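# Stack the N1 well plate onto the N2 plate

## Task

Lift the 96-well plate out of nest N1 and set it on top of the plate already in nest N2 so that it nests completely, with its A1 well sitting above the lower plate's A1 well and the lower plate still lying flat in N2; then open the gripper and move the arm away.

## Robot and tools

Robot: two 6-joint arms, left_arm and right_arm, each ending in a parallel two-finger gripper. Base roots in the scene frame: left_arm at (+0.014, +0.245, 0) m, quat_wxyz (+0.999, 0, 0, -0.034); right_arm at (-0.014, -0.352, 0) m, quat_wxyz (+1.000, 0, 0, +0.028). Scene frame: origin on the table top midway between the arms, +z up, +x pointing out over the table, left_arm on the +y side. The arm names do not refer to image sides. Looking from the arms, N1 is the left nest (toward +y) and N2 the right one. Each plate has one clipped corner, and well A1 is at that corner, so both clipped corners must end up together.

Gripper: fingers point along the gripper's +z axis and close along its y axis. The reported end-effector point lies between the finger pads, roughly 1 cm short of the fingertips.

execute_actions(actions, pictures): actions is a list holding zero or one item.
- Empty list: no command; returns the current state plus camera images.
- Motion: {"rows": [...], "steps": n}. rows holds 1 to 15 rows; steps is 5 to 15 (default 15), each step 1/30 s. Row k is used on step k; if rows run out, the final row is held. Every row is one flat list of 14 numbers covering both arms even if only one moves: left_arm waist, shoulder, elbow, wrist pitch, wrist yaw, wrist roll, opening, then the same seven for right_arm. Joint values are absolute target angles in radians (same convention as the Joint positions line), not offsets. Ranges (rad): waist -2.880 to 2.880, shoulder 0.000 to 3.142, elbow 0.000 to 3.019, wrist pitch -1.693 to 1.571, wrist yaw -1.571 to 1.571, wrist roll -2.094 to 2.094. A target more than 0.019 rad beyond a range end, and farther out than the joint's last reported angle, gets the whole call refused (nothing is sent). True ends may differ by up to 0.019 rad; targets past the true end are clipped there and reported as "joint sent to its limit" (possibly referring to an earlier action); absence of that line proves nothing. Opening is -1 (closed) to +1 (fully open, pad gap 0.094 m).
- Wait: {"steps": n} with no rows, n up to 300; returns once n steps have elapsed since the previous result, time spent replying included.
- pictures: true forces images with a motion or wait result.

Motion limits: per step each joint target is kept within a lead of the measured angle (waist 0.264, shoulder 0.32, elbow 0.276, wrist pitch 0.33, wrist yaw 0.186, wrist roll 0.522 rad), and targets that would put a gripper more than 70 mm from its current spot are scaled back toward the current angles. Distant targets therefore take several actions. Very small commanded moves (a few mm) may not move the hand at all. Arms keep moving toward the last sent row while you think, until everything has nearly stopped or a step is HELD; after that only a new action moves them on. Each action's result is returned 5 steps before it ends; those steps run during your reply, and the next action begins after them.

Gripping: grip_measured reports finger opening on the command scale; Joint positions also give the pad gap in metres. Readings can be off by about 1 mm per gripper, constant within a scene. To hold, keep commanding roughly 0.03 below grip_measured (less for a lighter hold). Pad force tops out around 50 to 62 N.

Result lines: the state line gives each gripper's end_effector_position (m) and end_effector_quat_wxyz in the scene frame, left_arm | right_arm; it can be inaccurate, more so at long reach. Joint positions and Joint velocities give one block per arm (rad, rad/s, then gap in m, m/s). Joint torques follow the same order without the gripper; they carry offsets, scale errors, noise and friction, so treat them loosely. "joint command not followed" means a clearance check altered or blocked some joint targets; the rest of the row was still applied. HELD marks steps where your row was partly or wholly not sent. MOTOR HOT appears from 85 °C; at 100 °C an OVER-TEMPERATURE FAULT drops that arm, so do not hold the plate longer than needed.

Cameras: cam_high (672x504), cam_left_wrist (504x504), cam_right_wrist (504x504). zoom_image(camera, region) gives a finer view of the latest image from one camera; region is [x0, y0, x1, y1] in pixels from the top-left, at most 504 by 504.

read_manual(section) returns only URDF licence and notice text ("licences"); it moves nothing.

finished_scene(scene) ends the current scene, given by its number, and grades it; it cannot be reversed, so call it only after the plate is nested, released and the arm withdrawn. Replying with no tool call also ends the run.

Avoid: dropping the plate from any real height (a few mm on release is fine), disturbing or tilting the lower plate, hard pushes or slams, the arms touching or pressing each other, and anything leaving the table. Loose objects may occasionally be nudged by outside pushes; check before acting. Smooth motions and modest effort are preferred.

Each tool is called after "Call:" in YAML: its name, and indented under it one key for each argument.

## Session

Call:
execute_actions:
  actions: []

Scene clock: 0.00 s of 13200.00 s.
left_arm: end_effector_position=(+0.4411, +0.4629, +0.3657) grip_measured=+1.000 end_effector_quat_wxyz=(+0.382, +0.539, +0.542, +0.520) | right_arm: end_effector_position=(+0.5160, -0.7493, +0.2949) grip_measured=+1.000 end_effector_quat_wxyz=(+0.309, +0.090, +0.930, +0.179)
Joint positions: left_arm=[0.705 1.003 0.799 0.014 0.476 1.807 0.094] | right_arm=[-0.862  1.916  1.996 -1.363 -0.681 -0.51   0.094]
Joint velocities: left_arm=[ 0.005 -0.005 -0.002 -0.022 -0.007  0.007  0.   ] | right_arm=[ 0.005 -0.005  0.002 -0.007  0.051 -0.022  0.   ]
Joint torques (N m, as the arm reports them, + toward a larger angle): no reading

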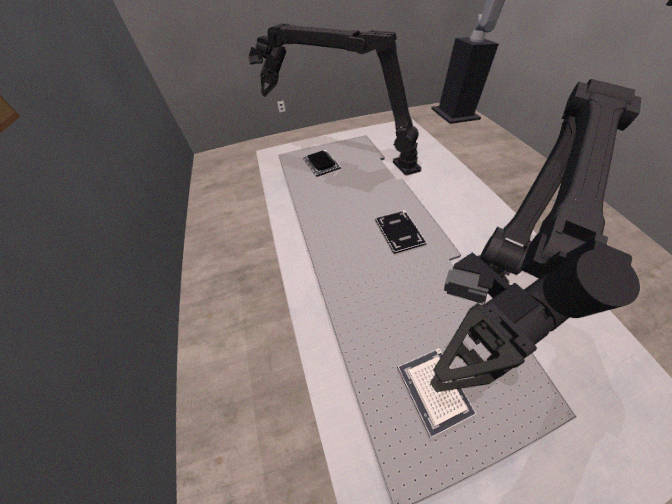

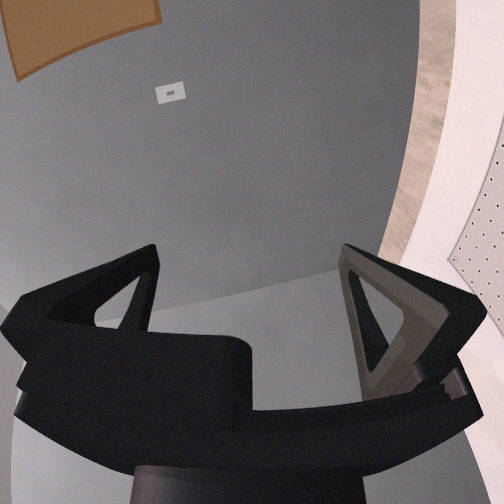

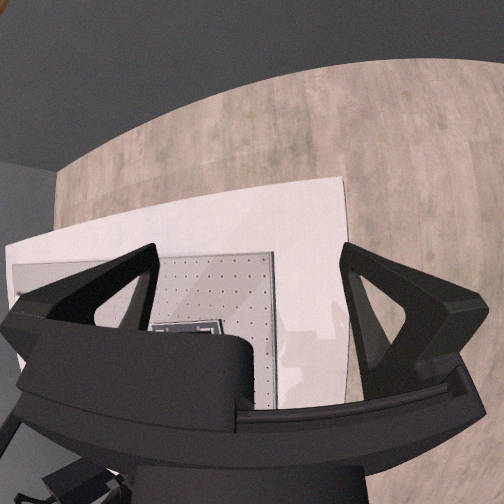

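Call:
execute_actions:
  actions:
    - {"rows":[[0.685,1.35,1.06,-1.11,0,-0.97,1,-0.447,1.45,1.3,-1.08,0,1.19,1]]}

Call:
execute_actions:
  actions:
    - {"steps":18}

Call:
execute_actions:
  actions:
    - {"rows":[[0.685,1.5,1.05,-1.11,0,-0.97,1,-0.447,1.45,1.0,-1.08,0,1.19,1]]}

Call:
execute_actions:
  actions:
    - {"steps":25}
  pictures: true

Call:
zoom_image:
  camera: "cam_right_wrist"
  region: [100,30,400,330]

Call:
zoom_image:
  camera: "cam_left_wrist"
  region: [100,30,400,330]

Scene clock: 1.20 s of 13200.00 s.
left_arm: end_effector_position=(+0.4052, +0.5266, +0.1710) grip_measured=+1.000 end_effector_quat_wxyz=(+0.152, +0.176, +0.960, +0.156) | right_arm: end_effector_position=(+0.4983, -0.6339, +0.2405) grip_measured=+1.000 end_effector_quat_wxyz=(+0.197, +0.196, +0.958, +0.070)
Joint positions: left_arm=[ 0.694  1.375  1.051 -0.807  0.004  0.987  0.094] | right_arm=[-0.637  1.667  1.58  -1.158 -0.272 -0.131  0.094]
Joint velocities: left_arm=[-0.005  0.523 -0.149 -3.133 -0.037 -2.733  0.   ] | right_arm=[ 1.118 -0.982 -1.424  0.432  1.253  1.399  0.   ]
Joint torques (N m, as the arm reports them, + toward a larger angle): left_arm=[ -1.32 -12.95   9.27   1.11  -0.16  -0.08] | right_arm=[ -1.7  -19.99   9.94   0.95  -0.39   0.06]
Steps of this call (steps 1 to 26: nothing new was sent; steps 27 to 36: the first 10 steps of this action). Readings (joint positions):
27: left_arm=[0.702 1.016 0.816 -0.029 0.421 1.755] | right_arm=[-0.856 1.906 1.974 -1.336 -0.647 -0.479]
28: left_arm=[0.699 1.048 0.856 -0.098 0.357 1.692] | right_arm=[-0.849 1.884 1.933 -1.301 -0.606 -0.443]
30: left_arm=[0.696 1.146 0.947 -0.231 0.219 1.558] | right_arm=[-0.817 1.837 1.847 -1.252 -0.527 -0.370]
34: left_arm=[0.694 1.328 1.056 -0.596 0.011 1.186] | right_arm=[-0.709 1.728 1.674 -1.185 -0.366 -0.220]
36: the state above

Scene clock: 1.80 s of 13200.00 s.
left_arm: end_effector_position=(+0.3450, +0.4833, +0.1545) grip_measured=+1.000 end_effector_quat_wxyz=(+0.083, -0.621, +0.779, -0.006) | right_arm: end_effector_position=(+0.4429, -0.5450, +0.2113) grip_measured=+1.000 end_effector_quat_wxyz=(+0.139, +0.678, +0.720, +0.053)
Joint positions: left_arm=[ 0.694  1.345  1.032 -1.091  0.003 -0.72   0.094] | right_arm=[-0.455  1.461  1.282 -1.094 -0.002  1.114  0.094]
Joint velocities: left_arm=[-0.015  0.015 -0.002 -0.017  0.007 -1.634  0.   ] | right_arm=[ 0.005 -0.005 -0.007 -0.007  0.022  0.388  0.   ]
Joint torques (N m, as the arm reports them, + toward a larger angle): left_arm=[-1.4  -7.8   9.81 -0.44 -0.32 -0.06] | right_arm=[ -2.46 -14.12  11.64   1.47   0.21   0.06]
Kept back: nothing.
Steps of this call (steps 1 to 5: the last 5 steps of your previous action; steps 6 to 18: the robot went on to your last target). Readings (joint positions):
1: left_arm=[0.694 1.388 1.046 -0.911 0.004 0.889] | right_arm=[-0.597 1.633 1.525 -1.143 -0.213 -0.076]
2: left_arm=[0.694 1.394 1.039 -0.990 0.004 0.790] | right_arm=[-0.554 1.595 1.464 -1.127 -0.138 -0.004]
4: left_arm=[0.694 1.391 1.032 -1.069 0.003 0.593] | right_arm=[-0.468 1.520 1.345 -1.108 -0.028 0.192]
8: left_arm=[0.694 1.363 1.032 -1.091 0.003 0.197] | right_arm=[-0.389 1.465 1.282 -1.105 -0.011 0.587]
18: the state above

Scene clock: 2.13 s of 13200.00 s.
left_arm: end_effector_position=(+0.3454, +0.4836, +0.0877) grip_measured=+1.000 end_effector_quat_wxyz=(+0.005, +0.702, -0.712, +0.001) | right_arm: end_effector_position=(+0.3373, -0.5002, +0.0870) grip_measured=+1.000 end_effector_quat_wxyz=(-0.005, +0.706, +0.708, -0.001)
Joint positions: left_arm=[ 0.694  1.525  1.039 -1.094  0.003 -0.93   0.094] | right_arm=[-0.454  1.46   0.965 -1.085 -0.002  1.169  0.094]
Joint velocities: left_arm=[-0.005  0.015 -0.007 -0.007 -0.037 -0.168  0.   ] | right_arm=[-0.005  0.034 -0.007 -0.002 -0.022  0.081  0.   ]
Joint torques (N m, as the arm reports them, + toward a larger angle): left_arm=[ -1.4  -11.74   7.67  -0.69  -0.32  -0.11] | right_arm=[ -2.32 -11.83  11.8    0.66   0.18   0.09]
Steps of this call (steps 1 to 10: the first 10 steps of this action). Readings (joint positions):
1: left_arm=[0.694 1.356 1.032 -1.093 0.003 -0.768] | right_arm=[-0.455 1.459 1.263 -1.086 -0.002 1.120]
2: left_arm=[0.694 1.373 1.037 -1.094 0.003 -0.806] | right_arm=[-0.455 1.449 1.227 -1.077 -0.002 1.125]
4: left_arm=[0.694 1.428 1.040 -1.094 0.003 -0.860] | right_arm=[-0.455 1.439 1.130 -1.077 -0.002 1.137]
8: left_arm=[0.694 1.517 1.039 -1.094 0.003 -0.916] | right_arm=[-0.454 1.452 0.976 -1.083 -0.002 1.163]
10: the state above

Scene clock: 2.97 s of 13200.00 s.
left_arm: end_effector_position=(+0.3461, +0.4842, +0.0967) grip_measured=+1.000 end_effector_quat_wxyz=(-0.007, +0.711, -0.703, +0.003) | right_arm: end_effector_position=(+0.3380, -0.5005, +0.0878) grip_measured=+1.000 end_effector_quat_wxyz=(-0.004, +0.709, +0.705, -0.000)
Joint positions: left_arm=[ 0.694  1.502  1.039 -1.094  0.003 -0.955  0.094] | right_arm=[-0.454  1.459  0.967 -1.085 -0.002  1.179  0.094]
Joint velocities: left_arm=[-0.005 -0.005  0.002 -0.012 -0.051  0.007  0.   ] | right_arm=[-0.005 -0.005  0.002 -0.002  0.022 -0.037  0.   ]
Joint torques (N m, as the arm reports them, + toward a larger angle): left_arm=[-1.36 -9.85  7.84 -0.64 -0.32 -0.11] | right_arm=[ -2.06 -12.47  11.5    0.66   0.19   0.13]
Kept back: nothing.
Steps of this call (steps 1 to 5: the last 5 steps of your previous action; steps 6 to 25: the robot went on to your last target). Readings (joint positions):
1: left_arm=[0.694 1.524 1.039 -1.094 0.003 -0.935] | right_arm=[-0.454 1.460 0.966 -1.085 -0.002 1.171]
2: left_arm=[0.694 1.520 1.039 -1.094 0.003 -0.939] | right_arm=[-0.454 1.459 0.967 -1.085 -0.002 1.172]
4: left_arm=[0.694 1.512 1.039 -1.094 0.003 -0.945] | right_arm=[-0.454 1.459 0.967 -1.085 -0.002 1.175]
8: left_arm=[0.694 1.502 1.039 -1.094 0.003 -0.951] | right_arm=[-0.454 1.459 0.967 -1.085 -0.002 1.177]
25: the state above

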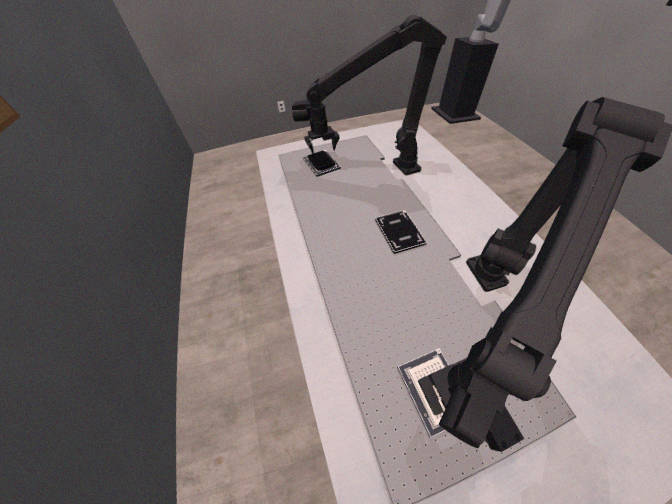

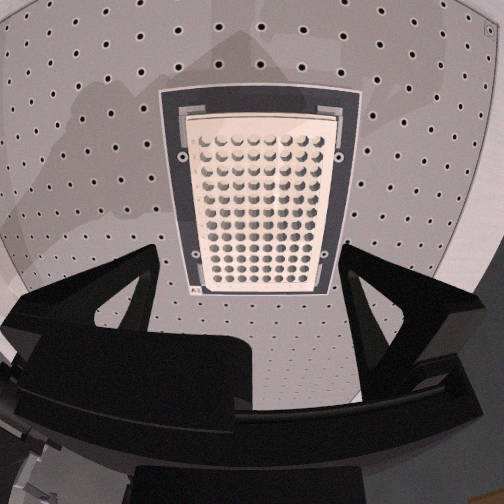

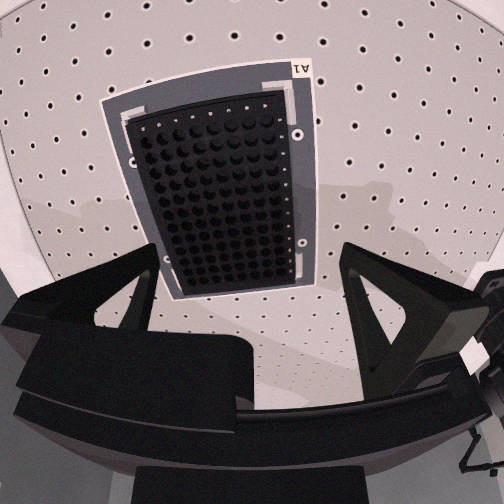

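Region (100, 30, 400, 330) of cam_right_wrist's 504x504 image, scaled by 1.680, with more detail than that image has.

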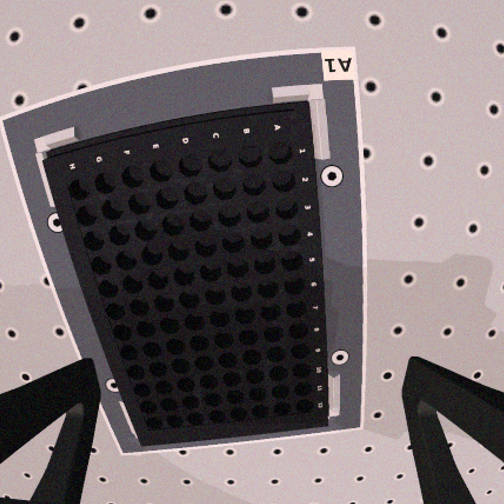

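Region (100, 30, 400, 330) of cam_left_wrist's 504x504 image, scaled by 1.680, with more detail than that image has.

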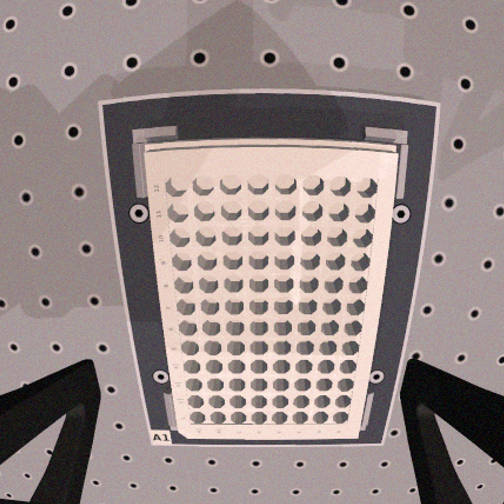

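Call:
execute_actions:
  actions:
    - {"rows":[[0.68,1.53,1.03,-1.05,0,-1,1,-0.44,1.48,1.013,-1.06,0,1.02,1],[0.675,1.54,1.025,-1.03,0,-1,1,-0.44,1.49,1.013,-1.05,0,1.02,1],[0.67,1.55,1.02,-1.01,0,-1,1,-0.44,1.5,1.013,-1.04,0,1.02,1],[0.667,1.56,1.015,-1,0,-1,1,-0.44,1.51,1.013,-1.035,0,1.02,1],[0.667,1.572,1.008,-0.98,0,-1,1,-0.44,1.515,1.013,-1.035,0,1.02,1]]}

Call:
execute_actions:
  actions:
    - {"steps":8}
  pictures: true

Scene clock: 3.73 s of 13200.00 s.
left_arm: end_effector_position=(+0.3575, +0.4813, +0.0634) grip_measured=+1.000 end_effector_quat_wxyz=(-0.009, +0.713, -0.701, +0.003) | right_arm: end_effector_position=(+0.3485, -0.5019, +0.0743) grip_measured=+1.000 end_effector_quat_wxyz=(-0.002, +0.659, +0.752, +0.000)
Joint positions: left_arm=[ 0.672  1.563  1.01  -1.     0.003 -0.982  0.094] | right_arm=[-0.447  1.502  0.973 -1.046 -0.002  1.047  0.094]
Joint velocities: left_arm=[-0.005  0.142 -0.095 -0.002 -0.051 -0.066  0.   ] | right_arm=[-0.005  0.054  0.007  0.007 -0.037 -0.139  0.   ]
Joint torques (N m, as the arm reports them, + toward a larger angle): left_arm=[ -1.15 -10.06   6.95   0.61  -0.32  -0.11] | right_arm=[ -1.53 -11.06  12.07   0.91   0.17  -0.08]
Steps of this call (steps 1 to 13: the robot went on to your last target; steps 14 to 23: the first 10 steps of this action). Readings (joint positions):
14: left_arm=[0.694 1.502 1.038 -1.089 0.003 -0.960] | right_arm=[-0.454 1.459 0.967 -1.082 -0.002 1.154]
15: left_arm=[0.693 1.504 1.036 -1.077 0.003 -0.965] | right_arm=[-0.453 1.461 0.967 -1.077 -0.002 1.129]
17: left_arm=[0.687 1.512 1.031 -1.046 0.003 -0.973] | right_arm=[-0.450 1.468 0.969 -1.061 -0.002 1.094]
21: left_arm=[0.674 1.549 1.016 -1.002 0.003 -0.980] | right_arm=[-0.447 1.495 0.973 -1.046 -0.002 1.057]
23: the state above

Scene clock: 4.00 s of 13200.00 s.
left_arm: end_effector_position=(+0.3558, +0.4801, +0.0598) grip_measured=+1.000 end_effector_quat_wxyz=(-0.005, +0.714, -0.700, +0.002) | right_arm: end_effector_position=(+0.3486, -0.5019, +0.0739) grip_measured=+1.000 end_effector_quat_wxyz=(-0.003, +0.654, +0.757, +0.000)
Joint positions: left_arm=[ 0.672  1.568  1.006 -0.998  0.003 -0.985  0.094] | right_arm=[-0.447  1.503  0.973 -1.045 -0.002  1.034  0.094]
Joint velocities: left_arm=[ 0.005 -0.024  0.022  0.007 -0.007  0.051  0.   ] | right_arm=[-0.015 -0.005 -0.007 -0.007  0.037 -0.022  0.   ]
Joint torques (N m, as the arm reports them, + toward a larger angle): left_arm=[ -1.12 -10.13   6.78   0.63  -0.32  -0.11] | right_arm=[ -1.9  -10.04  12.07   0.95   0.22  -0.07]
Kept back: nothing.
Steps of this call (steps 1 to 5: the last 5 steps of your previous action; steps 6 to 8: the robot went on to your last target). Readings (joint positions):
1: left_arm=[0.672 1.567 1.008 -1.000 0.003 -0.983] | right_arm=[-0.447 1.503 0.973 -1.046 -0.002 1.044]
2: left_arm=[0.672 1.568 1.007 -1.000 0.003 -0.983] | right_arm=[-0.447 1.503 0.973 -1.046 -0.002 1.042]
4: left_arm=[0.672 1.568 1.006 -1.000 0.003 -0.984] | right_arm=[-0.447 1.503 0.973 -1.045 -0.002 1.038]
8: the state above

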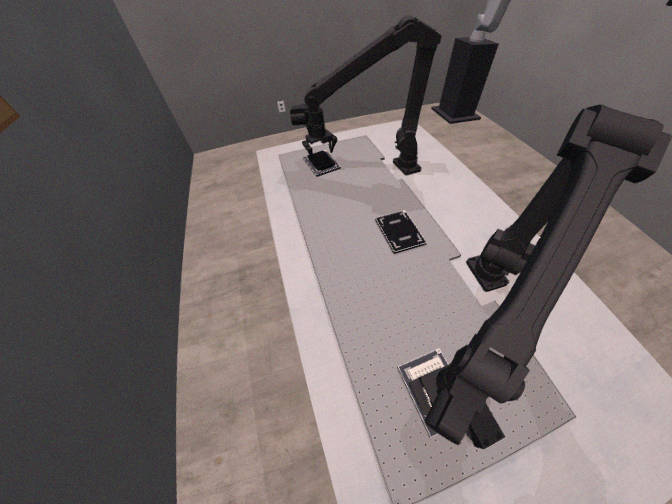

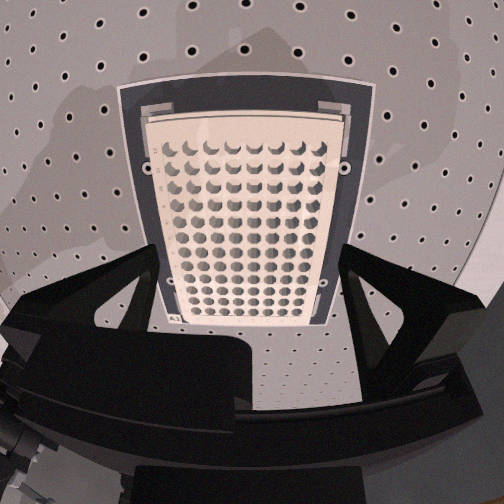

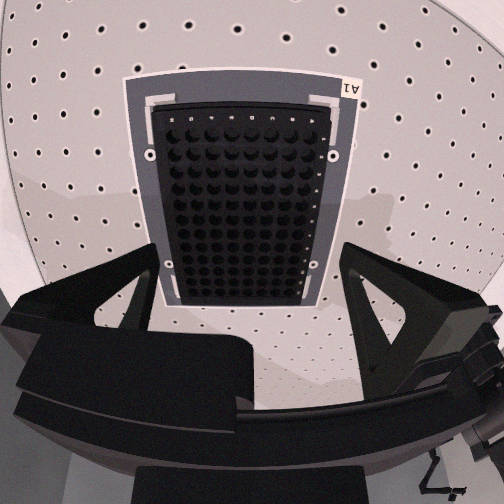

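Call:
execute_actions:
  actions:
    - {"rows":[[0.667,1.59,0.995,-0.965,0,-1,1,-0.44,1.46,1.013,-1.035,0,1.02,1],[0.667,1.595,0.992,-0.96,0,-1,1,-0.47,1.45,1.013,-1.035,0,1.02,1],[0.667,1.6,0.989,-0.95,0,-1,1,-0.5,1.44,1.013,-1.035,0,0.8,1],[0.667,1.606,0.986,-0.94,0,-1,1,-0.55,1.43,1.013,-1.035,0,0.7,1]]}

Call:
execute_actions:
  actions:
    - {"steps":6}
  pictures: true

Scene clock: 4.57 s of 13200.00 s.
left_arm: end_effector_position=(+0.3557, +0.4801, +0.0452) grip_measured=+1.000 end_effector_quat_wxyz=(-0.004, +0.714, -0.700, +0.002) | right_arm: end_effector_position=(+0.3310, -0.5445, +0.0947) grip_measured=+1.000 end_effector_quat_wxyz=(+0.025, +0.596, +0.802, +0.004)
Joint positions: left_arm=[ 0.672  1.592  0.989 -0.959  0.003 -0.985  0.094] | right_arm=[-0.563  1.447  0.973 -1.045 -0.001  0.772  0.094]
Joint velocities: left_arm=[-0.005  0.034 -0.022  0.007 -0.051  0.022  0.   ] | right_arm=[-0.142 -0.073  0.007  0.017  0.037 -0.418  0.   ]
Joint torques (N m, as the arm reports them, + toward a larger angle): left_arm=[-1.05 -9.52  6.4   0.66 -0.31 -0.11] | right_arm=[ -0.55 -12.03  12.44   1.     0.12  -0.05]
Steps of this call (steps 1 to 7: the robot went on to your last target; steps 8 to 17: the first 10 steps of this action). Readings (joint positions):
8: left_arm=[0.672 1.568 1.005 -0.995 0.003 -0.985] | right_arm=[-0.447 1.502 0.973 -1.045 -0.002 1.032]
9: left_arm=[0.672 1.569 1.003 -0.989 0.003 -0.985] | right_arm=[-0.448 1.500 0.973 -1.045 -0.002 1.032]
11: left_arm=[0.672 1.572 0.998 -0.974 0.003 -0.985] | right_arm=[-0.464 1.488 0.973 -1.045 -0.002 0.941]
15: left_arm=[0.672 1.587 0.991 -0.960 0.003 -0.985] | right_arm=[-0.543 1.456 0.973 -1.045 -0.002 0.804]
17: the state above

Scene clock: 4.77 s of 13200.00 s.
left_arm: end_effector_position=(+0.3554, +0.4798, +0.0445) grip_measured=+1.000 end_effector_quat_wxyz=(-0.003, +0.714, -0.700, +0.002) | right_arm: end_effector_position=(+0.3321, -0.5427, +0.0952) grip_measured=+1.000 end_effector_quat_wxyz=(+0.026, +0.576, +0.817, +0.003)
Joint positions: left_arm=[ 0.672  1.593  0.988 -0.959  0.003 -0.985  0.094] | right_arm=[-0.558  1.446  0.973 -1.045 -0.001  0.727  0.094]
Joint velocities: left_arm=[-0.015 -0.015 -0.002 -0.007 -0.007  0.022  0.   ] | right_arm=[ 0.024  0.005 -0.002 -0.017  0.022 -0.037  0.   ]
Joint torques (N m, as the arm reports them, + toward a larger angle): left_arm=[-1.08 -9.39  6.38  0.59 -0.31 -0.11] | right_arm=[ -1.26 -12.94  12.42   0.97   0.09  -0.1 ]
Kept back: nothing.
Steps of this call (steps 1 to 5: the last 5 steps of your previous action; step 6: the robot went on to your last target). Readings (joint positions):
1: left_arm=[0.672 1.593 0.988 -0.959 0.003 -0.985] | right_arm=[-0.566 1.446 0.973 -1.045 -0.001 0.760]
2: left_arm=[0.672 1.593 0.988 -0.959 0.003 -0.985] | right_arm=[-0.565 1.446 0.973 -1.045 -0.001 0.750]
4: left_arm=[0.672 1.593 0.988 -0.959 0.003 -0.985] | right_arm=[-0.561 1.446 0.973 -1.045 -0.001 0.736]
6: the state above

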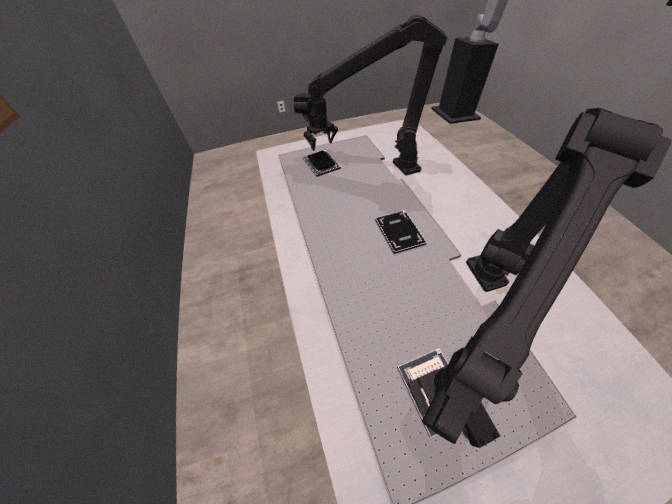

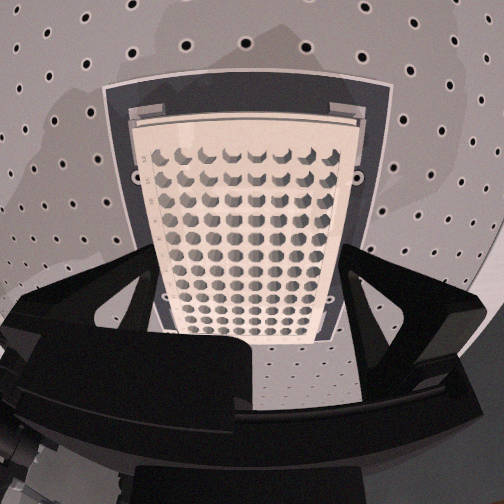

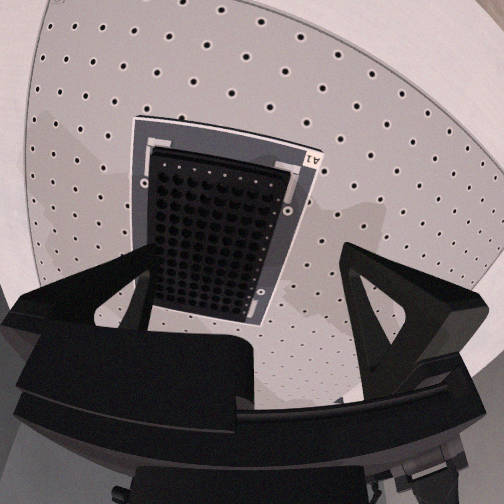

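Call:
execute_actions:
  actions:
    - {"steps":8,"rows":[[0.667,1.6,0.978,-0.95,0,-1,0.9,-0.55,1.43,1.013,-1.035,0,0,1]]}

Call:
execute_actions:
  actions:
    - {"steps":10,"rows":[[0.667,1.6,0.99,-0.95,0,-1,0.82,-0.55,1.43,1.013,-1.035,0,-0.5,1],[0.667,1.6,0.99,-0.95,0,-1,0.77,-0.55,1.43,1.013,-1.035,0,-0.5,1],[0.667,1.6,0.99,-0.95,0,-1,0.71,-0.55,1.43,1.013,-1.035,0,-0.5,1]]}
  pictures: true

Scene clock: 5.00 s of 13200.00 s.
left_arm: end_effector_position=(+0.3546, +0.4793, +0.0439) grip_measured=+0.905 end_effector_quat_wxyz=(-0.002, +0.714, -0.700, +0.002) | right_arm: end_effector_position=(+0.3325, -0.5419, +0.0952) grip_measured=+1.000 end_effector_quat_wxyz=(+0.026, +0.449, +0.893, -0.000)
Joint positions: left_arm=[ 0.672  1.593  0.986 -0.959  0.003 -0.986  0.089] | right_arm=[-0.556  1.446  0.973 -1.045 -0.001  0.433  0.094]
Joint velocities: left_arm=[-0.015  0.005 -0.007  0.007 -0.007 -0.022 -0.004] | right_arm=[-0.005 -0.005 -0.007 -0.002 -0.037 -2.747  0.   ]
Joint torques (N m, as the arm reports them, + toward a larger angle): left_arm=[-1.14 -9.72  5.98  0.3  -0.32 -0.11] | right_arm=[ -1.75 -12.68  12.4    0.98   0.08  -0.02]
Steps of this call (steps 1 to 4: the robot went on to your last target; steps 5 to 7: the first 3 steps of this action). Readings (joint positions):
5: left_arm=[0.672 1.593 0.987 -0.959 0.003 -0.985] | right_arm=[-0.556 1.446 0.973 -1.045 -0.001 0.632]
6: left_arm=[0.672 1.593 0.987 -0.959 0.003 -0.985] | right_arm=[-0.556 1.446 0.973 -1.045 -0.001 0.532]
7: the state above

Scene clock: 5.33 s of 13200.00 s.
left_arm: end_effector_position=(+0.3546, +0.4793, +0.0439) grip_measured=+0.763 end_effector_quat_wxyz=(-0.002, +0.714, -0.700, +0.002) | right_arm: end_effector_position=(+0.3326, -0.5417, +0.0952) grip_measured=+1.000 end_effector_quat_wxyz=(+0.025, +0.119, +0.993, -0.009)
Joint positions: left_arm=[ 0.672  1.593  0.986 -0.959  0.003 -0.986  0.083] | right_arm=[-0.555  1.446  0.973 -1.045 -0.001 -0.26   0.094]
Joint velocities: left_arm=[-0.015 -0.005 -0.017  0.012 -0.022 -0.007 -0.   ] | right_arm=[ 0.005 -0.005 -0.002  0.012  0.007 -1.56   0.   ]
Joint torques (N m, as the arm reports them, + toward a larger angle): left_arm=[-1.13 -9.67  6.79  0.26 -0.32 -0.1 ] | right_arm=[ -2.21 -12.37  12.45   1.05   0.04  -0.01]
Steps of this call (steps 1 to 5: the last 5 steps of your previous action; steps 6 to 10: the first 5 steps of this action). Readings (joint positions):
6: left_arm=[0.672 1.593 0.986 -0.959 0.003 -0.986] | right_arm=[-0.556 1.446 0.973 -1.045 -0.001 0.058]
7: left_arm=[0.672 1.593 0.986 -0.959 0.003 -0.986] | right_arm=[-0.556 1.446 0.973 -1.045 -0.001 -0.042]
9: left_arm=[0.672 1.593 0.986 -0.959 0.003 -0.986] | right_arm=[-0.555 1.446 0.973 -1.045 -0.001 -0.203]
10: the state above

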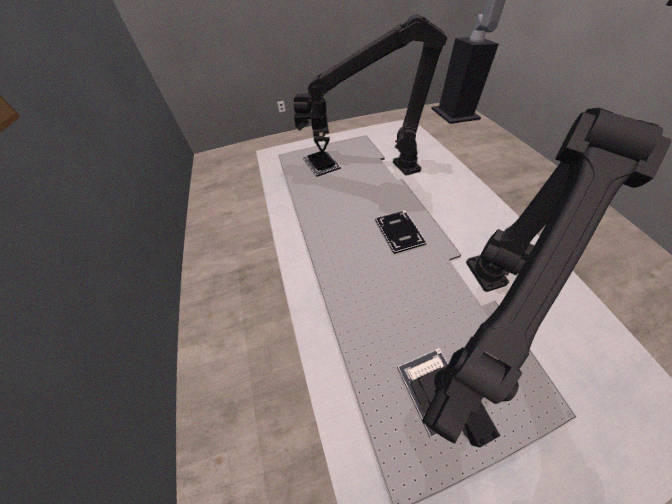

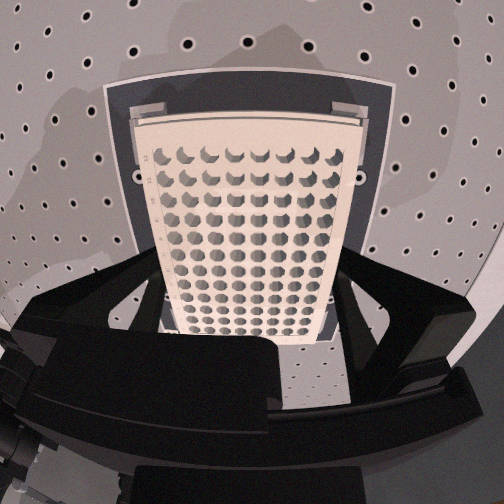

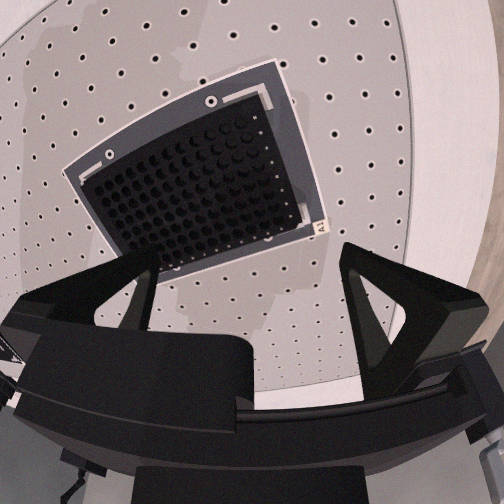

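Call:
execute_actions:
  actions:
    - {"rows":[[0.667,1.575,1.015,-0.975,0,-1,0.71,-0.55,1.43,1.013,-1.035,0,0,1],[0.667,1.565,1.018,-0.98,0,-1,0.71,-0.55,1.43,1.013,-1.035,0,0,1],[0.667,1.555,1.021,-0.985,0,-1,0.71,-0.55,1.43,1.013,-1.035,0,0,1],[0.667,1.545,1.025,-0.993,0,-1,0.71,-0.55,1.43,1.013,-1.035,0,0,1],[0.667,1.535,1.03,-1.005,0,-1,0.71,-0.55,1.43,1.013,-1.035,0,0,1],[0.667,1.525,1.04,-1.02,0,-1,0.71,-0.55,1.43,1.013,-1.035,0,0,1],[0.667,1.515,1.05,-1.04,0,-1,0.71,-0.55,1.43,1.013,-1.035,0,0,1],[0.667,1.505,1.06,-1.07,0,-1,0.71,-0.55,1.43,1.013,-1.035,0,0,1],[0.667,1.495,1.08,-1.1,0,-1,0.71,-0.55,1.43,1.013,-1.035,0,0,1]]}

Call:
execute_actions:
  actions:
    - {"rows":[[0,1.62,1.27,-1.17,0,0.5,0.71,-0.55,1.43,1.013,-1.035,0,0,1]]}

Call:
execute_actions:
  actions:
    - {"rows":[[-0.89,1.825,1.505,-1.21,0,1.788,0.71,-0.55,1.43,1.013,-1.035,0,0,1]]}

Call:
execute_actions:
  actions:
    - {"steps":35}

Call:
execute_actions:
  actions:
    - {"rows":[[-0.89,1.85,1.465,-1.16,0,1.788,0.71,-0.55,1.43,1.013,-1.035,0,0,1],[-0.89,1.86,1.455,-1.14,0,1.788,0.71,-0.55,1.43,1.013,-1.035,0,0,1],[-0.89,1.87,1.445,-1.12,0,1.788,0.71,-0.55,1.43,1.013,-1.035,0,0,1],[-0.89,1.88,1.435,-1.1,0,1.788,0.71,-0.55,1.43,1.013,-1.035,0,0,1],[-0.89,1.888,1.425,-1.07,0,1.788,0.71,-0.55,1.43,1.013,-1.035,0,0,1]]}

Call:
execute_actions:
  actions:
    - {"steps":7}
  pictures: true

Scene clock: 6.13 s of 13200.00 s.
left_arm: end_effector_position=(+0.3503, +0.4763, +0.0814) grip_measured=+0.763 end_effector_quat_wxyz=(-0.004, +0.714, -0.700, +0.002) | right_arm: end_effector_position=(+0.3326, -0.5416, +0.0952) grip_measured=+1.000 end_effector_quat_wxyz=(+0.025, +0.216, +0.976, -0.007)
Joint positions: left_arm=[ 0.672  1.523  1.018 -1.058  0.003 -0.986  0.083] | right_arm=[-0.555  1.446  0.973 -1.045 -0.001 -0.063  0.094]
Joint velocities: left_arm=[-0.005 -0.337  0.315 -0.452 -0.037  0.007  0.001] | right_arm=[ 0.005 -0.005 -0.007 -0.007  0.022  0.344  0.   ]
Joint torques (N m, as the arm reports them, + toward a larger angle): left_arm=[ -1.11 -10.2   10.    -0.32  -0.31  -0.1 ] | right_arm=[ -2.08 -12.81  12.49   0.87   0.05   0.1 ]
Steps of this call (steps 1 to 5: the last 5 steps of your previous action; steps 6 to 14: the robot went on to your last target; steps 15 to 24: the first 10 steps of this action). Readings (joint positions):
15: left_arm=[0.672 1.592 0.986 -0.959 0.003 -0.986] | right_arm=[-0.555 1.446 0.973 -1.045 -0.001 -0.401]
16: left_arm=[0.672 1.591 0.986 -0.960 0.003 -0.986] | right_arm=[-0.555 1.446 0.973 -1.045 -0.001 -0.323]
18: left_arm=[0.672 1.583 0.986 -0.966 0.003 -0.986] | right_arm=[-0.555 1.446 0.973 -1.045 -0.001 -0.210]
22: left_arm=[0.672 1.545 0.997 -1.014 0.003 -0.986] | right_arm=[-0.555 1.446 0.973 -1.045 -0.001 -0.092]
24: the state above

Scene clock: 6.63 s of 13200.00 s.
left_arm: end_effector_position=(+0.4707, +0.3451, +0.1182) grip_measured=+0.763 end_effector_quat_wxyz=(+0.032, -0.332, +0.943, -0.001) | right_arm: end_effector_position=(+0.3326, -0.5416, +0.0952) grip_measured=+1.000 end_effector_quat_wxyz=(+0.026, +0.240, +0.970, -0.006)
Joint positions: left_arm=[ 0.282  1.592  1.205 -1.121 -0.006 -0.463  0.083] | right_arm=[-0.555  1.446  0.973 -1.045 -0.001 -0.013  0.094]
Joint velocities: left_arm=[-1.519  0.142  0.085 -0.002  0.022  1.546 -0.001] | right_arm=[-0.005  0.005  0.002  0.002  0.007  0.037  0.   ]
Joint torques (N m, as the arm reports them, + toward a larger angle): left_arm=[ -1.12 -11.19   9.52  -0.95  -0.04   0.18] | right_arm=[ -2.06 -12.33  12.39   1.02   0.02   0.1 ]
Steps of this call (steps 1 to 5: the last 5 steps of your previous action; steps 6 to 15: the first 10 steps of this action). Readings (joint positions):
6: left_arm=[0.662 1.488 1.063 -1.090 -0.003 -0.943] | right_arm=[-0.555 1.446 0.973 -1.045 -0.001 -0.025]
7: left_arm=[0.642 1.498 1.082 -1.104 -0.005 -0.893] | right_arm=[-0.555 1.446 0.973 -1.045 -0.001 -0.022]
9: left_arm=[0.572 1.529 1.129 -1.117 -0.006 -0.788] | right_arm=[-0.555 1.446 0.973 -1.045 -0.001 -0.018]
13: left_arm=[0.385 1.579 1.193 -1.121 -0.006 -0.572] | right_arm=[-0.555 1.446 0.973 -1.045 -0.001 -0.014]
15: the state above

Scene clock: 7.13 s of 13200.00 s.
left_arm: end_effector_position=(+0.4919, +0.0026, +0.1086) grip_measured=+0.764 end_effector_quat_wxyz=(+0.026, +0.416, +0.909, -0.001) | right_arm: end_effector_position=(+0.3326, -0.5416, +0.0952) grip_measured=+1.000 end_effector_quat_wxyz=(+0.026, +0.241, +0.970, -0.006)
Joint positions: left_arm=[-0.401  1.774  1.417 -1.162  0.001  0.39   0.083] | right_arm=[-0.555  1.446  0.973 -1.045 -0.001 -0.012  0.094]
Joint velocities: left_arm=[-1.294  0.249  0.129 -0.002 -0.007  1.311 -0.   ] | right_arm=[-0.005 -0.005  0.007  0.002 -0.007 -0.007  0.   ]
Joint torques (N m, as the arm reports them, + toward a larger angle): left_arm=[ -1.26 -13.78   9.7   -0.82  -0.06   0.19] | right_arm=[ -2.21 -12.25  12.5    1.08   0.07   0.15]
Steps of this call (steps 1 to 5: the last 5 steps of your previous action; steps 6 to 15: the first 10 steps of this action). Readings (joint positions):
6: left_arm=[-0.021 1.618 1.237 -1.150 0.001 -0.020] | right_arm=[-0.555 1.446 0.973 -1.045 -0.001 -0.012]
7: left_arm=[-0.062 1.635 1.263 -1.158 0.001 0.023] | right_arm=[-0.555 1.446 0.973 -1.045 -0.001 -0.012]
9: left_arm=[-0.145 1.679 1.322 -1.162 0.001 0.111] | right_arm=[-0.555 1.446 0.973 -1.045 -0.001 -0.012]
13: left_arm=[-0.313 1.753 1.403 -1.162 0.001 0.297] | right_arm=[-0.555 1.446 0.973 -1.045 -0.001 -0.012]
15: the state above

Scene clock: 8.30 s of 13200.00 s.
left_arm: end_effector_position=(+0.3320, -0.2002, +0.1073) grip_measured=+0.765 end_effector_quat_wxyz=(+0.016, +0.978, +0.209, +0.006) | right_arm: end_effector_position=(+0.3326, -0.5416, +0.0952) grip_measured=+1.000 end_effector_quat_wxyz=(+0.026, +0.241, +0.970, -0.006)
Joint positions: left_arm=[-0.883  1.814  1.47  -1.193  0.002  1.77   0.083] | right_arm=[-0.555  1.446  0.973 -1.045 -0.001 -0.012  0.094]
Joint velocities: left_arm=[-0.015 -0.015 -0.022  0.012  0.037 -0.081  0.   ] | right_arm=[-0.005  0.005 -0.012 -0.007  0.037 -0.022  0.   ]
Joint torques (N m, as the arm reports them, + toward a larger angle): left_arm=[ -1.41 -13.83   9.89  -0.73  -0.07   0.2 ] | right_arm=[ -1.92 -12.21  12.55   0.99   0.01   0.12]
Kept back: nothing.
Steps of this call (steps 1 to 5: the last 5 steps of your previous action; steps 6 to 35: the robot went on to your last target). Readings (joint positions):
1: left_arm=[-0.446 1.782 1.421 -1.162 0.001 0.437] | right_arm=[-0.555 1.446 0.973 -1.045 -0.001 -0.012]
2: left_arm=[-0.492 1.789 1.423 -1.162 0.001 0.483] | right_arm=[-0.555 1.446 0.973 -1.045 -0.001 -0.012]
4: left_arm=[-0.583 1.797 1.424 -1.162 0.001 0.577] | right_arm=[-0.555 1.446 0.973 -1.045 -0.001 -0.012]
8: left_arm=[-0.770 1.805 1.429 -1.168 0.001 0.797] | right_arm=[-0.555 1.446 0.973 -1.045 -0.001 -0.012]
35: the state above

Scene clock: 8.63 s of 13200.00 s.
left_arm: end_effector_position=(+0.3349, -0.2043, +0.0609) grip_measured=+0.765 end_effector_quat_wxyz=(+0.016, +0.978, +0.208, +0.006) | right_arm: end_effector_position=(+0.3326, -0.5416, +0.0952) grip_measured=+1.000 end_effector_quat_wxyz=(+0.026, +0.241, +0.970, -0.006)
Joint positions: left_arm=[-0.883  1.873  1.426 -1.09   0.002  1.773  0.083] | right_arm=[-0.555  1.446  0.973 -1.045 -0.001 -0.011  0.094]
Joint velocities: left_arm=[ 0.005  0.22  -0.076  0.037 -0.007 -0.11  -0.002] | right_arm=[ 0.005 -0.005 -0.002  0.002  0.007 -0.051  0.   ]
Joint torques (N m, as the arm reports them, + toward a larger angle): left_arm=[ -1.24 -14.96   7.38   0.65  -0.08   0.21] | right_arm=[ -1.87 -12.43  12.4    1.     0.02   0.11]
Steps of this call (steps 1 to 10: the first 10 steps of this action). Readings (joint positions):
1: left_arm=[-0.883 1.815 1.470 -1.190 0.002 1.771] | right_arm=[-0.555 1.446 0.973 -1.045 -0.001 -0.012]
2: left_arm=[-0.883 1.816 1.469 -1.182 0.002 1.771] | right_arm=[-0.555 1.446 0.973 -1.045 -0.001 -0.012]
4: left_arm=[-0.883 1.823 1.459 -1.151 0.002 1.772] | right_arm=[-0.555 1.446 0.973 -1.045 -0.001 -0.012]
8: left_arm=[-0.883 1.855 1.434 -1.095 0.002 1.772] | right_arm=[-0.555 1.446 0.973 -1.045 -0.001 -0.011]
10: the state above

Scene clock: 8.87 s of 13200.00 s.
left_arm: end_effector_position=(+0.3330, -0.2015, +0.0507) grip_measured=+0.765 end_effector_quat_wxyz=(+0.007, +0.978, +0.208, +0.002) | right_arm: end_effector_position=(+0.3326, -0.5416, +0.0952) grip_measured=+1.000 end_effector_quat_wxyz=(+0.026, +0.241, +0.970, -0.006)
Joint positions: left_arm=[-0.883  1.888  1.419 -1.088  0.002  1.773  0.083] | right_arm=[-0.555  1.446  0.973 -1.045 -0.001 -0.011  0.094]
Joint velocities: left_arm=[ 0.005 -0.005  0.012 -0.002 -0.022 -0.022 -0.001] | right_arm=[ 0.005  0.005  0.007  0.012 -0.007  0.051  0.   ]
Joint torques (N m, as the arm reports them, + toward a larger angle): left_arm=[ -1.31 -14.84   7.41   0.48  -0.08   0.22] | right_arm=[ -1.98 -12.52  12.56   1.     0.03   0.09]
Kept back: nothing.
Steps of this call (steps 1 to 5: the last 5 steps of your previous action; steps 6 to 7: the robot went on to your last target). Readings (joint positions):
1: left_arm=[-0.883 1.880 1.424 -1.090 0.002 1.773] | right_arm=[-0.555 1.446 0.973 -1.045 -0.001 -0.011]
2: left_arm=[-0.883 1.885 1.421 -1.090 0.002 1.773] | right_arm=[-0.555 1.446 0.973 -1.045 -0.001 -0.011]
4: left_arm=[-0.883 1.888 1.419 -1.090 0.002 1.773] | right_arm=[-0.555 1.446 0.973 -1.045 -0.001 -0.011]
7: the state above

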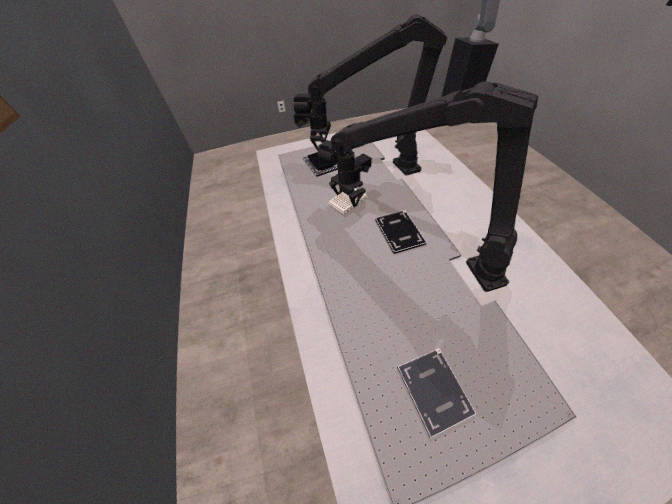

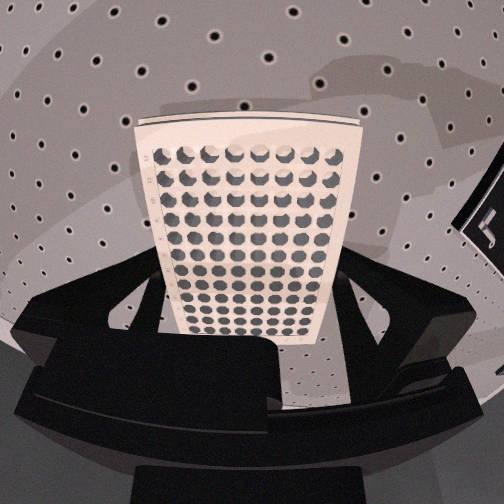

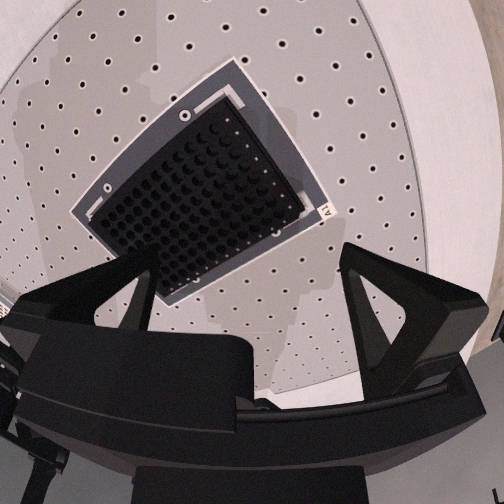

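Call:
execute_actions:
  actions:
    - {"rows":[[-0.89,1.918,1.415,-1.05,0,1.788,0.71,-0.55,1.43,1.013,-1.035,0,0,1]]}

Call:
execute_actions:
  actions:
    - {"rows":[[-0.89,1.936,1.412,-1.04,0,1.788,0.71,-0.55,1.43,1.013,-1.035,0,0,1]]}

Scene clock: 9.37 s of 13200.00 s.
left_arm: end_effector_position=(+0.3351, -0.2046, +0.0453) grip_measured=+0.765 end_effector_quat_wxyz=(+0.011, +0.978, +0.208, +0.004) | right_arm: end_effector_position=(+0.3326, -0.5416, +0.0952) grip_measured=+1.000 end_effector_quat_wxyz=(+0.026, +0.241, +0.970, -0.006)
Joint positions: left_arm=[-0.883  1.898  1.419 -1.068  0.002  1.773  0.083] | right_arm=[-0.555  1.446  0.973 -1.045 -0.001 -0.011  0.094]
Joint velocities: left_arm=[-0.024 -0.005  0.007 -0.012 -0.037 -0.007 -0.   ] | right_arm=[-0.024 -0.005  0.007 -0.012 -0.037 -0.007  0.   ]
Joint torques (N m, as the arm reports them, + toward a larger angle): left_arm=[ -1.26 -13.76   6.73   0.57  -0.08   0.21] | right_arm=[ -1.85 -12.43  12.46   0.9    0.03   0.15]
Steps of this call (steps 1 to 5: the robot went on to your last target; steps 6 to 15: the first 10 steps of this action). Readings (joint positions):
6: left_arm=[-0.883 1.889 1.419 -1.084 0.002 1.773] | right_arm=[-0.555 1.446 0.973 -1.045 -0.001 -0.011]
7: left_arm=[-0.883 1.890 1.419 -1.079 0.002 1.773] | right_arm=[-0.555 1.446 0.973 -1.045 -0.001 -0.011]
9: left_arm=[-0.883 1.892 1.419 -1.071 0.002 1.773] | right_arm=[-0.555 1.446 0.973 -1.045 -0.001 -0.011]
13: left_arm=[-0.883 1.897 1.419 -1.068 0.002 1.773] | right_arm=[-0.555 1.446 0.973 -1.045 -0.001 -0.011]
15: the state above

Scene clock: 9.87 s of 13200.00 s.
left_arm: end_effector_position=(+0.3358, -0.2055, +0.0372) grip_measured=+0.765 end_effector_quat_wxyz=(+0.009, +0.978, +0.207, +0.003) | right_arm: end_effector_position=(+0.3326, -0.5416, +0.0952) grip_measured=+1.000 end_effector_quat_wxyz=(+0.026, +0.241, +0.970, -0.006)
Joint positions: left_arm=[-0.883  1.912  1.417 -1.056  0.002  1.774  0.083] | right_arm=[-0.555  1.446  0.973 -1.045 -0.001 -0.011  0.094]
Joint velocities: left_arm=[-0.005 -0.005  0.017 -0.002  0.051 -0.066  0.   ] | right_arm=[ 0.005 -0.005 -0.002 -0.007 -0.022 -0.081  0.   ]
Joint torques (N m, as the arm reports them, + toward a larger angle): left_arm=[ -1.27 -13.56   6.55   0.54  -0.08   0.21] | right_arm=[ -2.   -12.57  12.5    0.92   0.02   0.12]
Steps of this call (steps 1 to 5: the last 5 steps of your previous action; steps 6 to 15: the first 10 steps of this action). Readings (joint positions):
6: left_arm=[-0.883 1.899 1.418 -1.066 0.002 1.773] | right_arm=[-0.555 1.446 0.973 -1.045 -0.001 -0.011]
7: left_arm=[-0.883 1.900 1.418 -1.063 0.002 1.773] | right_arm=[-0.555 1.446 0.973 -1.045 -0.001 -0.011]
9: left_arm=[-0.883 1.905 1.418 -1.059 0.002 1.773] | right_arm=[-0.555 1.446 0.973 -1.045 -0.001 -0.011]
13: left_arm=[-0.883 1.912 1.417 -1.057 0.002 1.774] | right_arm=[-0.555 1.446 0.973 -1.045 -0.001 -0.011]
15: the state above

Call:
execute_actions:
  actions:
    - {"steps":8,"rows":[[-0.89,1.915,1.42,-1.05,0,1.788,1,-0.55,1.43,1.013,-1.035,0,0,1]]}

Call:
execute_actions:
  actions:
    - {"steps":12,"rows":[[-0.89,1.87,1.42,-1.07,0,1.788,1,-0.55,1.43,1.013,-1.035,0,0,1],[-0.89,1.85,1.42,-1.08,0,1.788,1,-0.55,1.43,1.013,-1.035,0,0,1],[-0.89,1.83,1.42,-1.09,0,1.788,1,-0.55,1.43,1.013,-1.035,0,0,1],[-0.89,1.79,1.42,-1.1,0,1.788,1,-0.55,1.43,1.013,-1.035,0,0,1]]}

Call:
execute_actions:
  actions:
    - {"rows":[[0.2,1.3,1,-1.1,0,1,1,-0.3,1.43,1,-1.035,0,-0.03,1]]}

Call:
execute_actions:
  actions:
    - {"rows":[[0.2,1.3,1,-1.1,0,1,1,0.342,1.5,0.96,-1,0,-0.03,1]]}

Call:
execute_actions:
  actions:
    - {"rows":[[0.2,1.3,1,-1.1,0,1,1,0.342,1.54,0.945,-0.965,0,-0.03,1]]}

Call:
execute_actions:
  actions:
    - {"steps":8}
  pictures: true

Scene clock: 10.20 s of 13200.00 s.
left_arm: end_effector_position=(+0.3358, -0.2055, +0.0372) grip_measured=+1.000 end_effector_quat_wxyz=(+0.009, +0.978, +0.207, +0.003) | right_arm: end_effector_position=(+0.3326, -0.5416, +0.0952) grip_measured=+1.000 end_effector_quat_wxyz=(+0.026, +0.241, +0.970, -0.006)
Joint positions: left_arm=[-0.883  1.912  1.417 -1.056  0.002  1.774  0.094] | right_arm=[-0.555  1.446  0.973 -1.045 -0.001 -0.011  0.094]
Joint velocities: left_arm=[-0.005 -0.015 -0.002  0.012  0.022 -0.081  0.   ] | right_arm=[-0.005 -0.015  0.027  0.012  0.022  0.007  0.   ]
Joint torques (N m, as the arm reports them, + toward a larger angle): left_arm=[ -1.27 -14.91   7.14   0.13  -0.08   0.2 ] | right_arm=[ -2.16 -12.41  12.54   0.93   0.01   0.09]
Steps of this call (steps 1 to 5: the last 5 steps of your previous action; steps 6 to 7: the robot went on to your last target; steps 8 to 10: the first 3 steps of this action). Readings (joint positions):
8: left_arm=[-0.883 1.912 1.417 -1.056 0.002 1.774] | right_arm=[-0.555 1.446 0.973 -1.045 -0.001 -0.011]
9: left_arm=[-0.883 1.912 1.417 -1.056 0.002 1.774] | right_arm=[-0.555 1.446 0.973 -1.045 -0.001 -0.011]
10: the state above

Scene clock: 10.60 s of 13200.00 s.
left_arm: end_effector_position=(+0.3344, -0.2035, +0.0795) grip_measured=+1.000 end_effector_quat_wxyz=(+0.034, +0.978, +0.207, +0.014) | right_arm: end_effector_position=(+0.3326, -0.5416, +0.0952) grip_measured=+1.000 end_effector_quat_wxyz=(+0.026, +0.241, +0.970, -0.006)
Joint positions: left_arm=[-0.883  1.829  1.412 -1.081  0.002  1.774  0.094] | right_arm=[-0.555  1.446  0.973 -1.045 -0.001 -0.011  0.094]
Joint velocities: left_arm=[-0.005 -0.601  0.017  0.002  0.081  0.051  0.   ] | right_arm=[-0.015 -0.005  0.002  0.032  0.022  0.022  0.   ]
Joint torques (N m, as the arm reports them, + toward a larger angle): left_arm=[ -1.25 -14.48   7.85  -0.71  -0.08   0.2 ] | right_arm=[ -2.34 -12.32  12.5    1.06   0.02   0.12]
Steps of this call (steps 1 to 5: the last 5 steps of your previous action; steps 6 to 12: the first 7 steps of this action). Readings (joint positions):
6: left_arm=[-0.883 1.910 1.417 -1.056 0.002 1.774] | right_arm=[-0.555 1.446 0.973 -1.045 -0.001 -0.011]
7: left_arm=[-0.883 1.906 1.417 -1.058 0.002 1.774] | right_arm=[-0.555 1.446 0.973 -1.045 -0.001 -0.011]
9: left_arm=[-0.883 1.884 1.414 -1.068 0.002 1.774] | right_arm=[-0.555 1.446 0.973 -1.045 -0.001 -0.011]
12: the state above

Scene clock: 11.10 s of 13200.00 s.
left_arm: end_effector_position=(+0.3558, -0.0113, +0.1465) grip_measured=+1.000 end_effector_quat_wxyz=(+0.075, +0.842, +0.534, +0.026) | right_arm: end_effector_position=(+0.3738, -0.4296, +0.0952) grip_measured=+1.000 end_effector_quat_wxyz=(+0.027, +0.088, +0.996, -0.002)
Joint positions: left_arm=[-0.574  1.409  1.073 -1.077  0.004  1.37   0.094] | right_arm=[-0.253  1.446  0.973 -1.043 -0.003 -0.02   0.094]
Joint velocities: left_arm=[ 1.568 -1.04  -0.574  0.007 -0.051 -1.253  0.   ] | right_arm=[-0.063 -0.005 -0.017  0.017 -0.022 -0.022  0.   ]
Joint torques (N m, as the arm reports them, + toward a larger angle): left_arm=[-0.14 -7.91  7.79 -0.29 -0.11 -0.09] | right_arm=[ -5.58 -12.33  11.29   0.97   0.12  -0.04]
Steps of this call (steps 1 to 5: the last 5 steps of your previous action; steps 6 to 15: the first 10 steps of this action). Readings (joint positions):
6: left_arm=[-0.876 1.743 1.398 -1.078 0.004 1.742] | right_arm=[-0.543 1.446 0.973 -1.045 0.005 -0.011]
7: left_arm=[-0.866 1.719 1.364 -1.077 0.004 1.705] | right_arm=[-0.516 1.446 0.973 -1.045 0.006 -0.011]
9: left_arm=[-0.822 1.650 1.280 -1.077 0.004 1.630] | right_arm=[-0.426 1.446 0.973 -1.044 0.006 -0.012]
13: left_arm=[-0.675 1.486 1.124 -1.077 0.004 1.461] | right_arm=[-0.266 1.446 0.973 -1.043 -0.002 -0.018]
15: the state above

Scene clock: 11.60 s of 13200.00 s.
left_arm: end_effector_position=(+0.4066, +0.3168, +0.1650) grip_measured=+1.000 end_effector_quat_wxyz=(+0.082, +0.415, +0.904, +0.061) | right_arm: end_effector_position=(+0.3742, -0.2574, +0.0810) grip_measured=+1.000 end_effector_quat_wxyz=(+0.024, -0.131, +0.991, +0.000)
Joint positions: left_arm=[ 0.247  1.29   1.005 -1.08  -0.006  1.04   0.094] | right_arm=[ 0.187  1.48   0.967 -1.01   0.005 -0.02   0.094]
Joint velocities: left_arm=[-0.024 -0.005 -0.056 -0.042 -0.066 -0.256  0.   ] | right_arm=[ 1.9    0.054  0.002  0.046 -0.007 -0.007  0.   ]
Joint torques (N m, as the arm reports them, + toward a larger angle): left_arm=[-4.29 -6.8   7.89 -0.3   0.22 -0.09] | right_arm=[ -2.46 -10.02   7.82   0.53  -0.2   -0.06]
Steps of this call (steps 1 to 5: the last 5 steps of your previous action; steps 6 to 15: the first 10 steps of this action). Readings (joint positions):
6: left_arm=[-0.194 1.292 1.027 -1.077 0.004 1.173] | right_arm=[-0.286 1.447 0.972 -1.039 0.004 -0.020]
7: left_arm=[-0.126 1.289 1.026 -1.077 0.003 1.152] | right_arm=[-0.264 1.449 0.970 -1.033 0.006 -0.020]
9: left_arm=[0.009 1.290 1.024 -1.077 0.003 1.119] | right_arm=[-0.178 1.457 0.968 -1.024 0.006 -0.020]
13: left_arm=[0.225 1.290 1.010 -1.077 -0.005 1.056] | right_arm=[0.058 1.475 0.967 -1.013 0.006 -0.020]
15: the state above

Scene clock: 12.10 s of 13200.00 s.
left_arm: end_effector_position=(+0.4082, +0.2982, +0.1638) grip_measured=+1.000 end_effector_quat_wxyz=(+0.083, +0.425, +0.900, +0.055) | right_arm: end_effector_position=(+0.3482, -0.2028, +0.0527) grip_measured=+1.000 end_effector_quat_wxyz=(+0.001, -0.206, +0.979, +0.001)
Joint positions: left_arm=[ 0.201  1.29   1.002 -1.082 -0.002  1.016  0.094] | right_arm=[ 0.336  1.531  0.939 -0.977 -0.002 -0.023  0.094]
Joint velocities: left_arm=[-0.005 -0.005 -0.002 -0.012 -0.066  0.007  0.   ] | right_arm=[ 0.005 -0.005 -0.012  0.002  0.037 -0.007  0.   ]
Joint torques (N m, as the arm reports them, + toward a larger angle): left_arm=[-0.83 -6.72  7.73 -0.32  0.07 -0.13] | right_arm=[ -1.4  -10.69   8.64   1.03   0.08  -0.07]
Steps of this call (steps 1 to 5: the last 5 steps of your previous action; steps 6 to 15: the first 10 steps of this action). Readings (joint positions):
6: left_arm=[0.203 1.290 1.002 -1.082 -0.002 1.021] | right_arm=[0.404 1.487 0.959 -1.000 -0.005 -0.023]
7: left_arm=[0.201 1.290 1.002 -1.082 -0.002 1.020] | right_arm=[0.397 1.492 0.956 -0.990 -0.005 -0.023]
9: left_arm=[0.201 1.290 1.002 -1.082 -0.002 1.018] | right_arm=[0.373 1.508 0.949 -0.980 -0.004 -0.023]
13: left_arm=[0.201 1.290 1.002 -1.082 -0.002 1.016] | right_arm=[0.337 1.530 0.940 -0.977 -0.002 -0.023]
15: the state above

Scene clock: 12.37 s of 13200.00 s.
left_arm: end_effector_position=(+0.4082, +0.2982, +0.1638) grip_measured=+1.000 end_effector_quat_wxyz=(+0.083, +0.424, +0.900, +0.055) | right_arm: end_effector_position=(+0.3484, -0.2025, +0.0527) grip_measured=+1.000 end_effector_quat_wxyz=(+0.002, -0.206, +0.979, +0.001)
Joint positions: left_arm=[ 0.201  1.29   1.002 -1.082 -0.002  1.015  0.094] | right_arm=[ 0.336  1.531  0.939 -0.976 -0.002 -0.023  0.094]
Joint velocities: left_arm=[-0.005 -0.005 -0.002  0.012 -0.007 -0.066  0.   ] | right_arm=[-0.005  0.005 -0.032  0.022  0.007 -0.037  0.   ]
Joint torques (N m, as the arm reports them, + toward a larger angle): left_arm=[-0.91 -6.71  7.75 -0.35  0.07 -0.12] | right_arm=[ -2.01 -11.4    8.41   1.     0.09  -0.07]
Kept back: nothing.
Steps of this call (steps 1 to 5: the last 5 steps of your previous action; steps 6 to 8: the robot went on to your last target). Readings (joint positions):
1: left_arm=[0.201 1.290 1.002 -1.082 -0.002 1.015] | right_arm=[0.336 1.531 0.939 -0.976 -0.002 -0.023]
2: left_arm=[0.201 1.290 1.002 -1.082 -0.002 1.015] | right_arm=[0.336 1.531 0.939 -0.976 -0.002 -0.023]
4: left_arm=[0.201 1.290 1.002 -1.082 -0.002 1.015] | right_arm=[0.336 1.531 0.939 -0.976 -0.002 -0.023]
8: the state above

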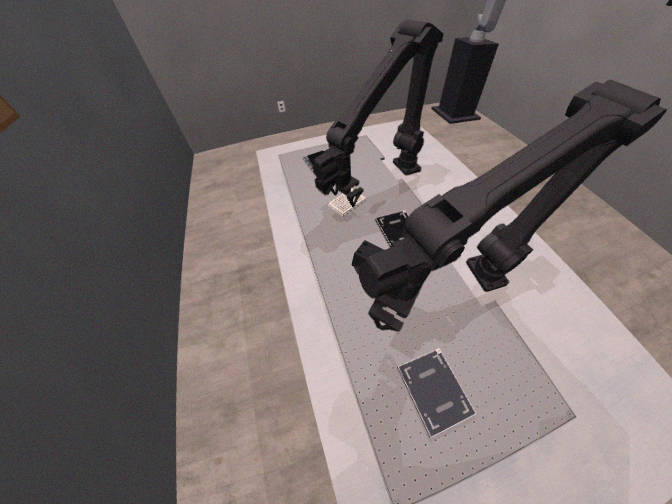

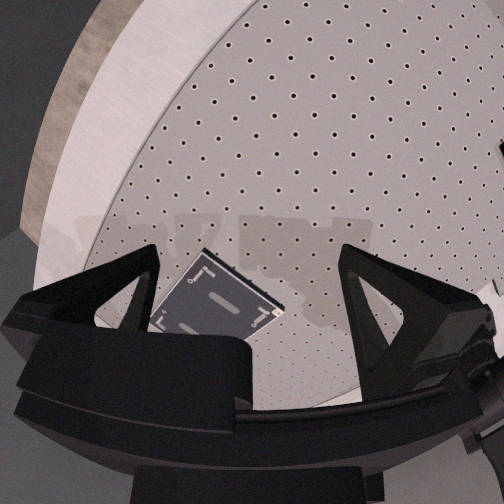

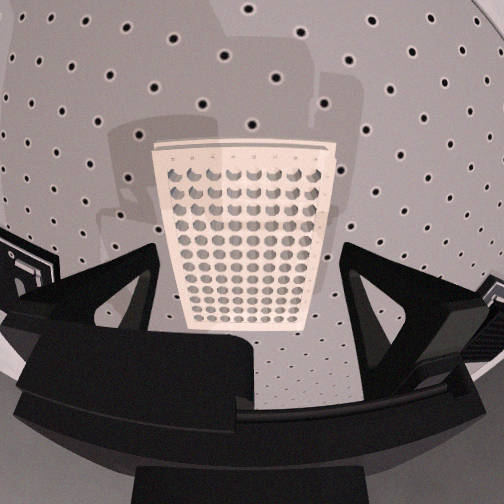

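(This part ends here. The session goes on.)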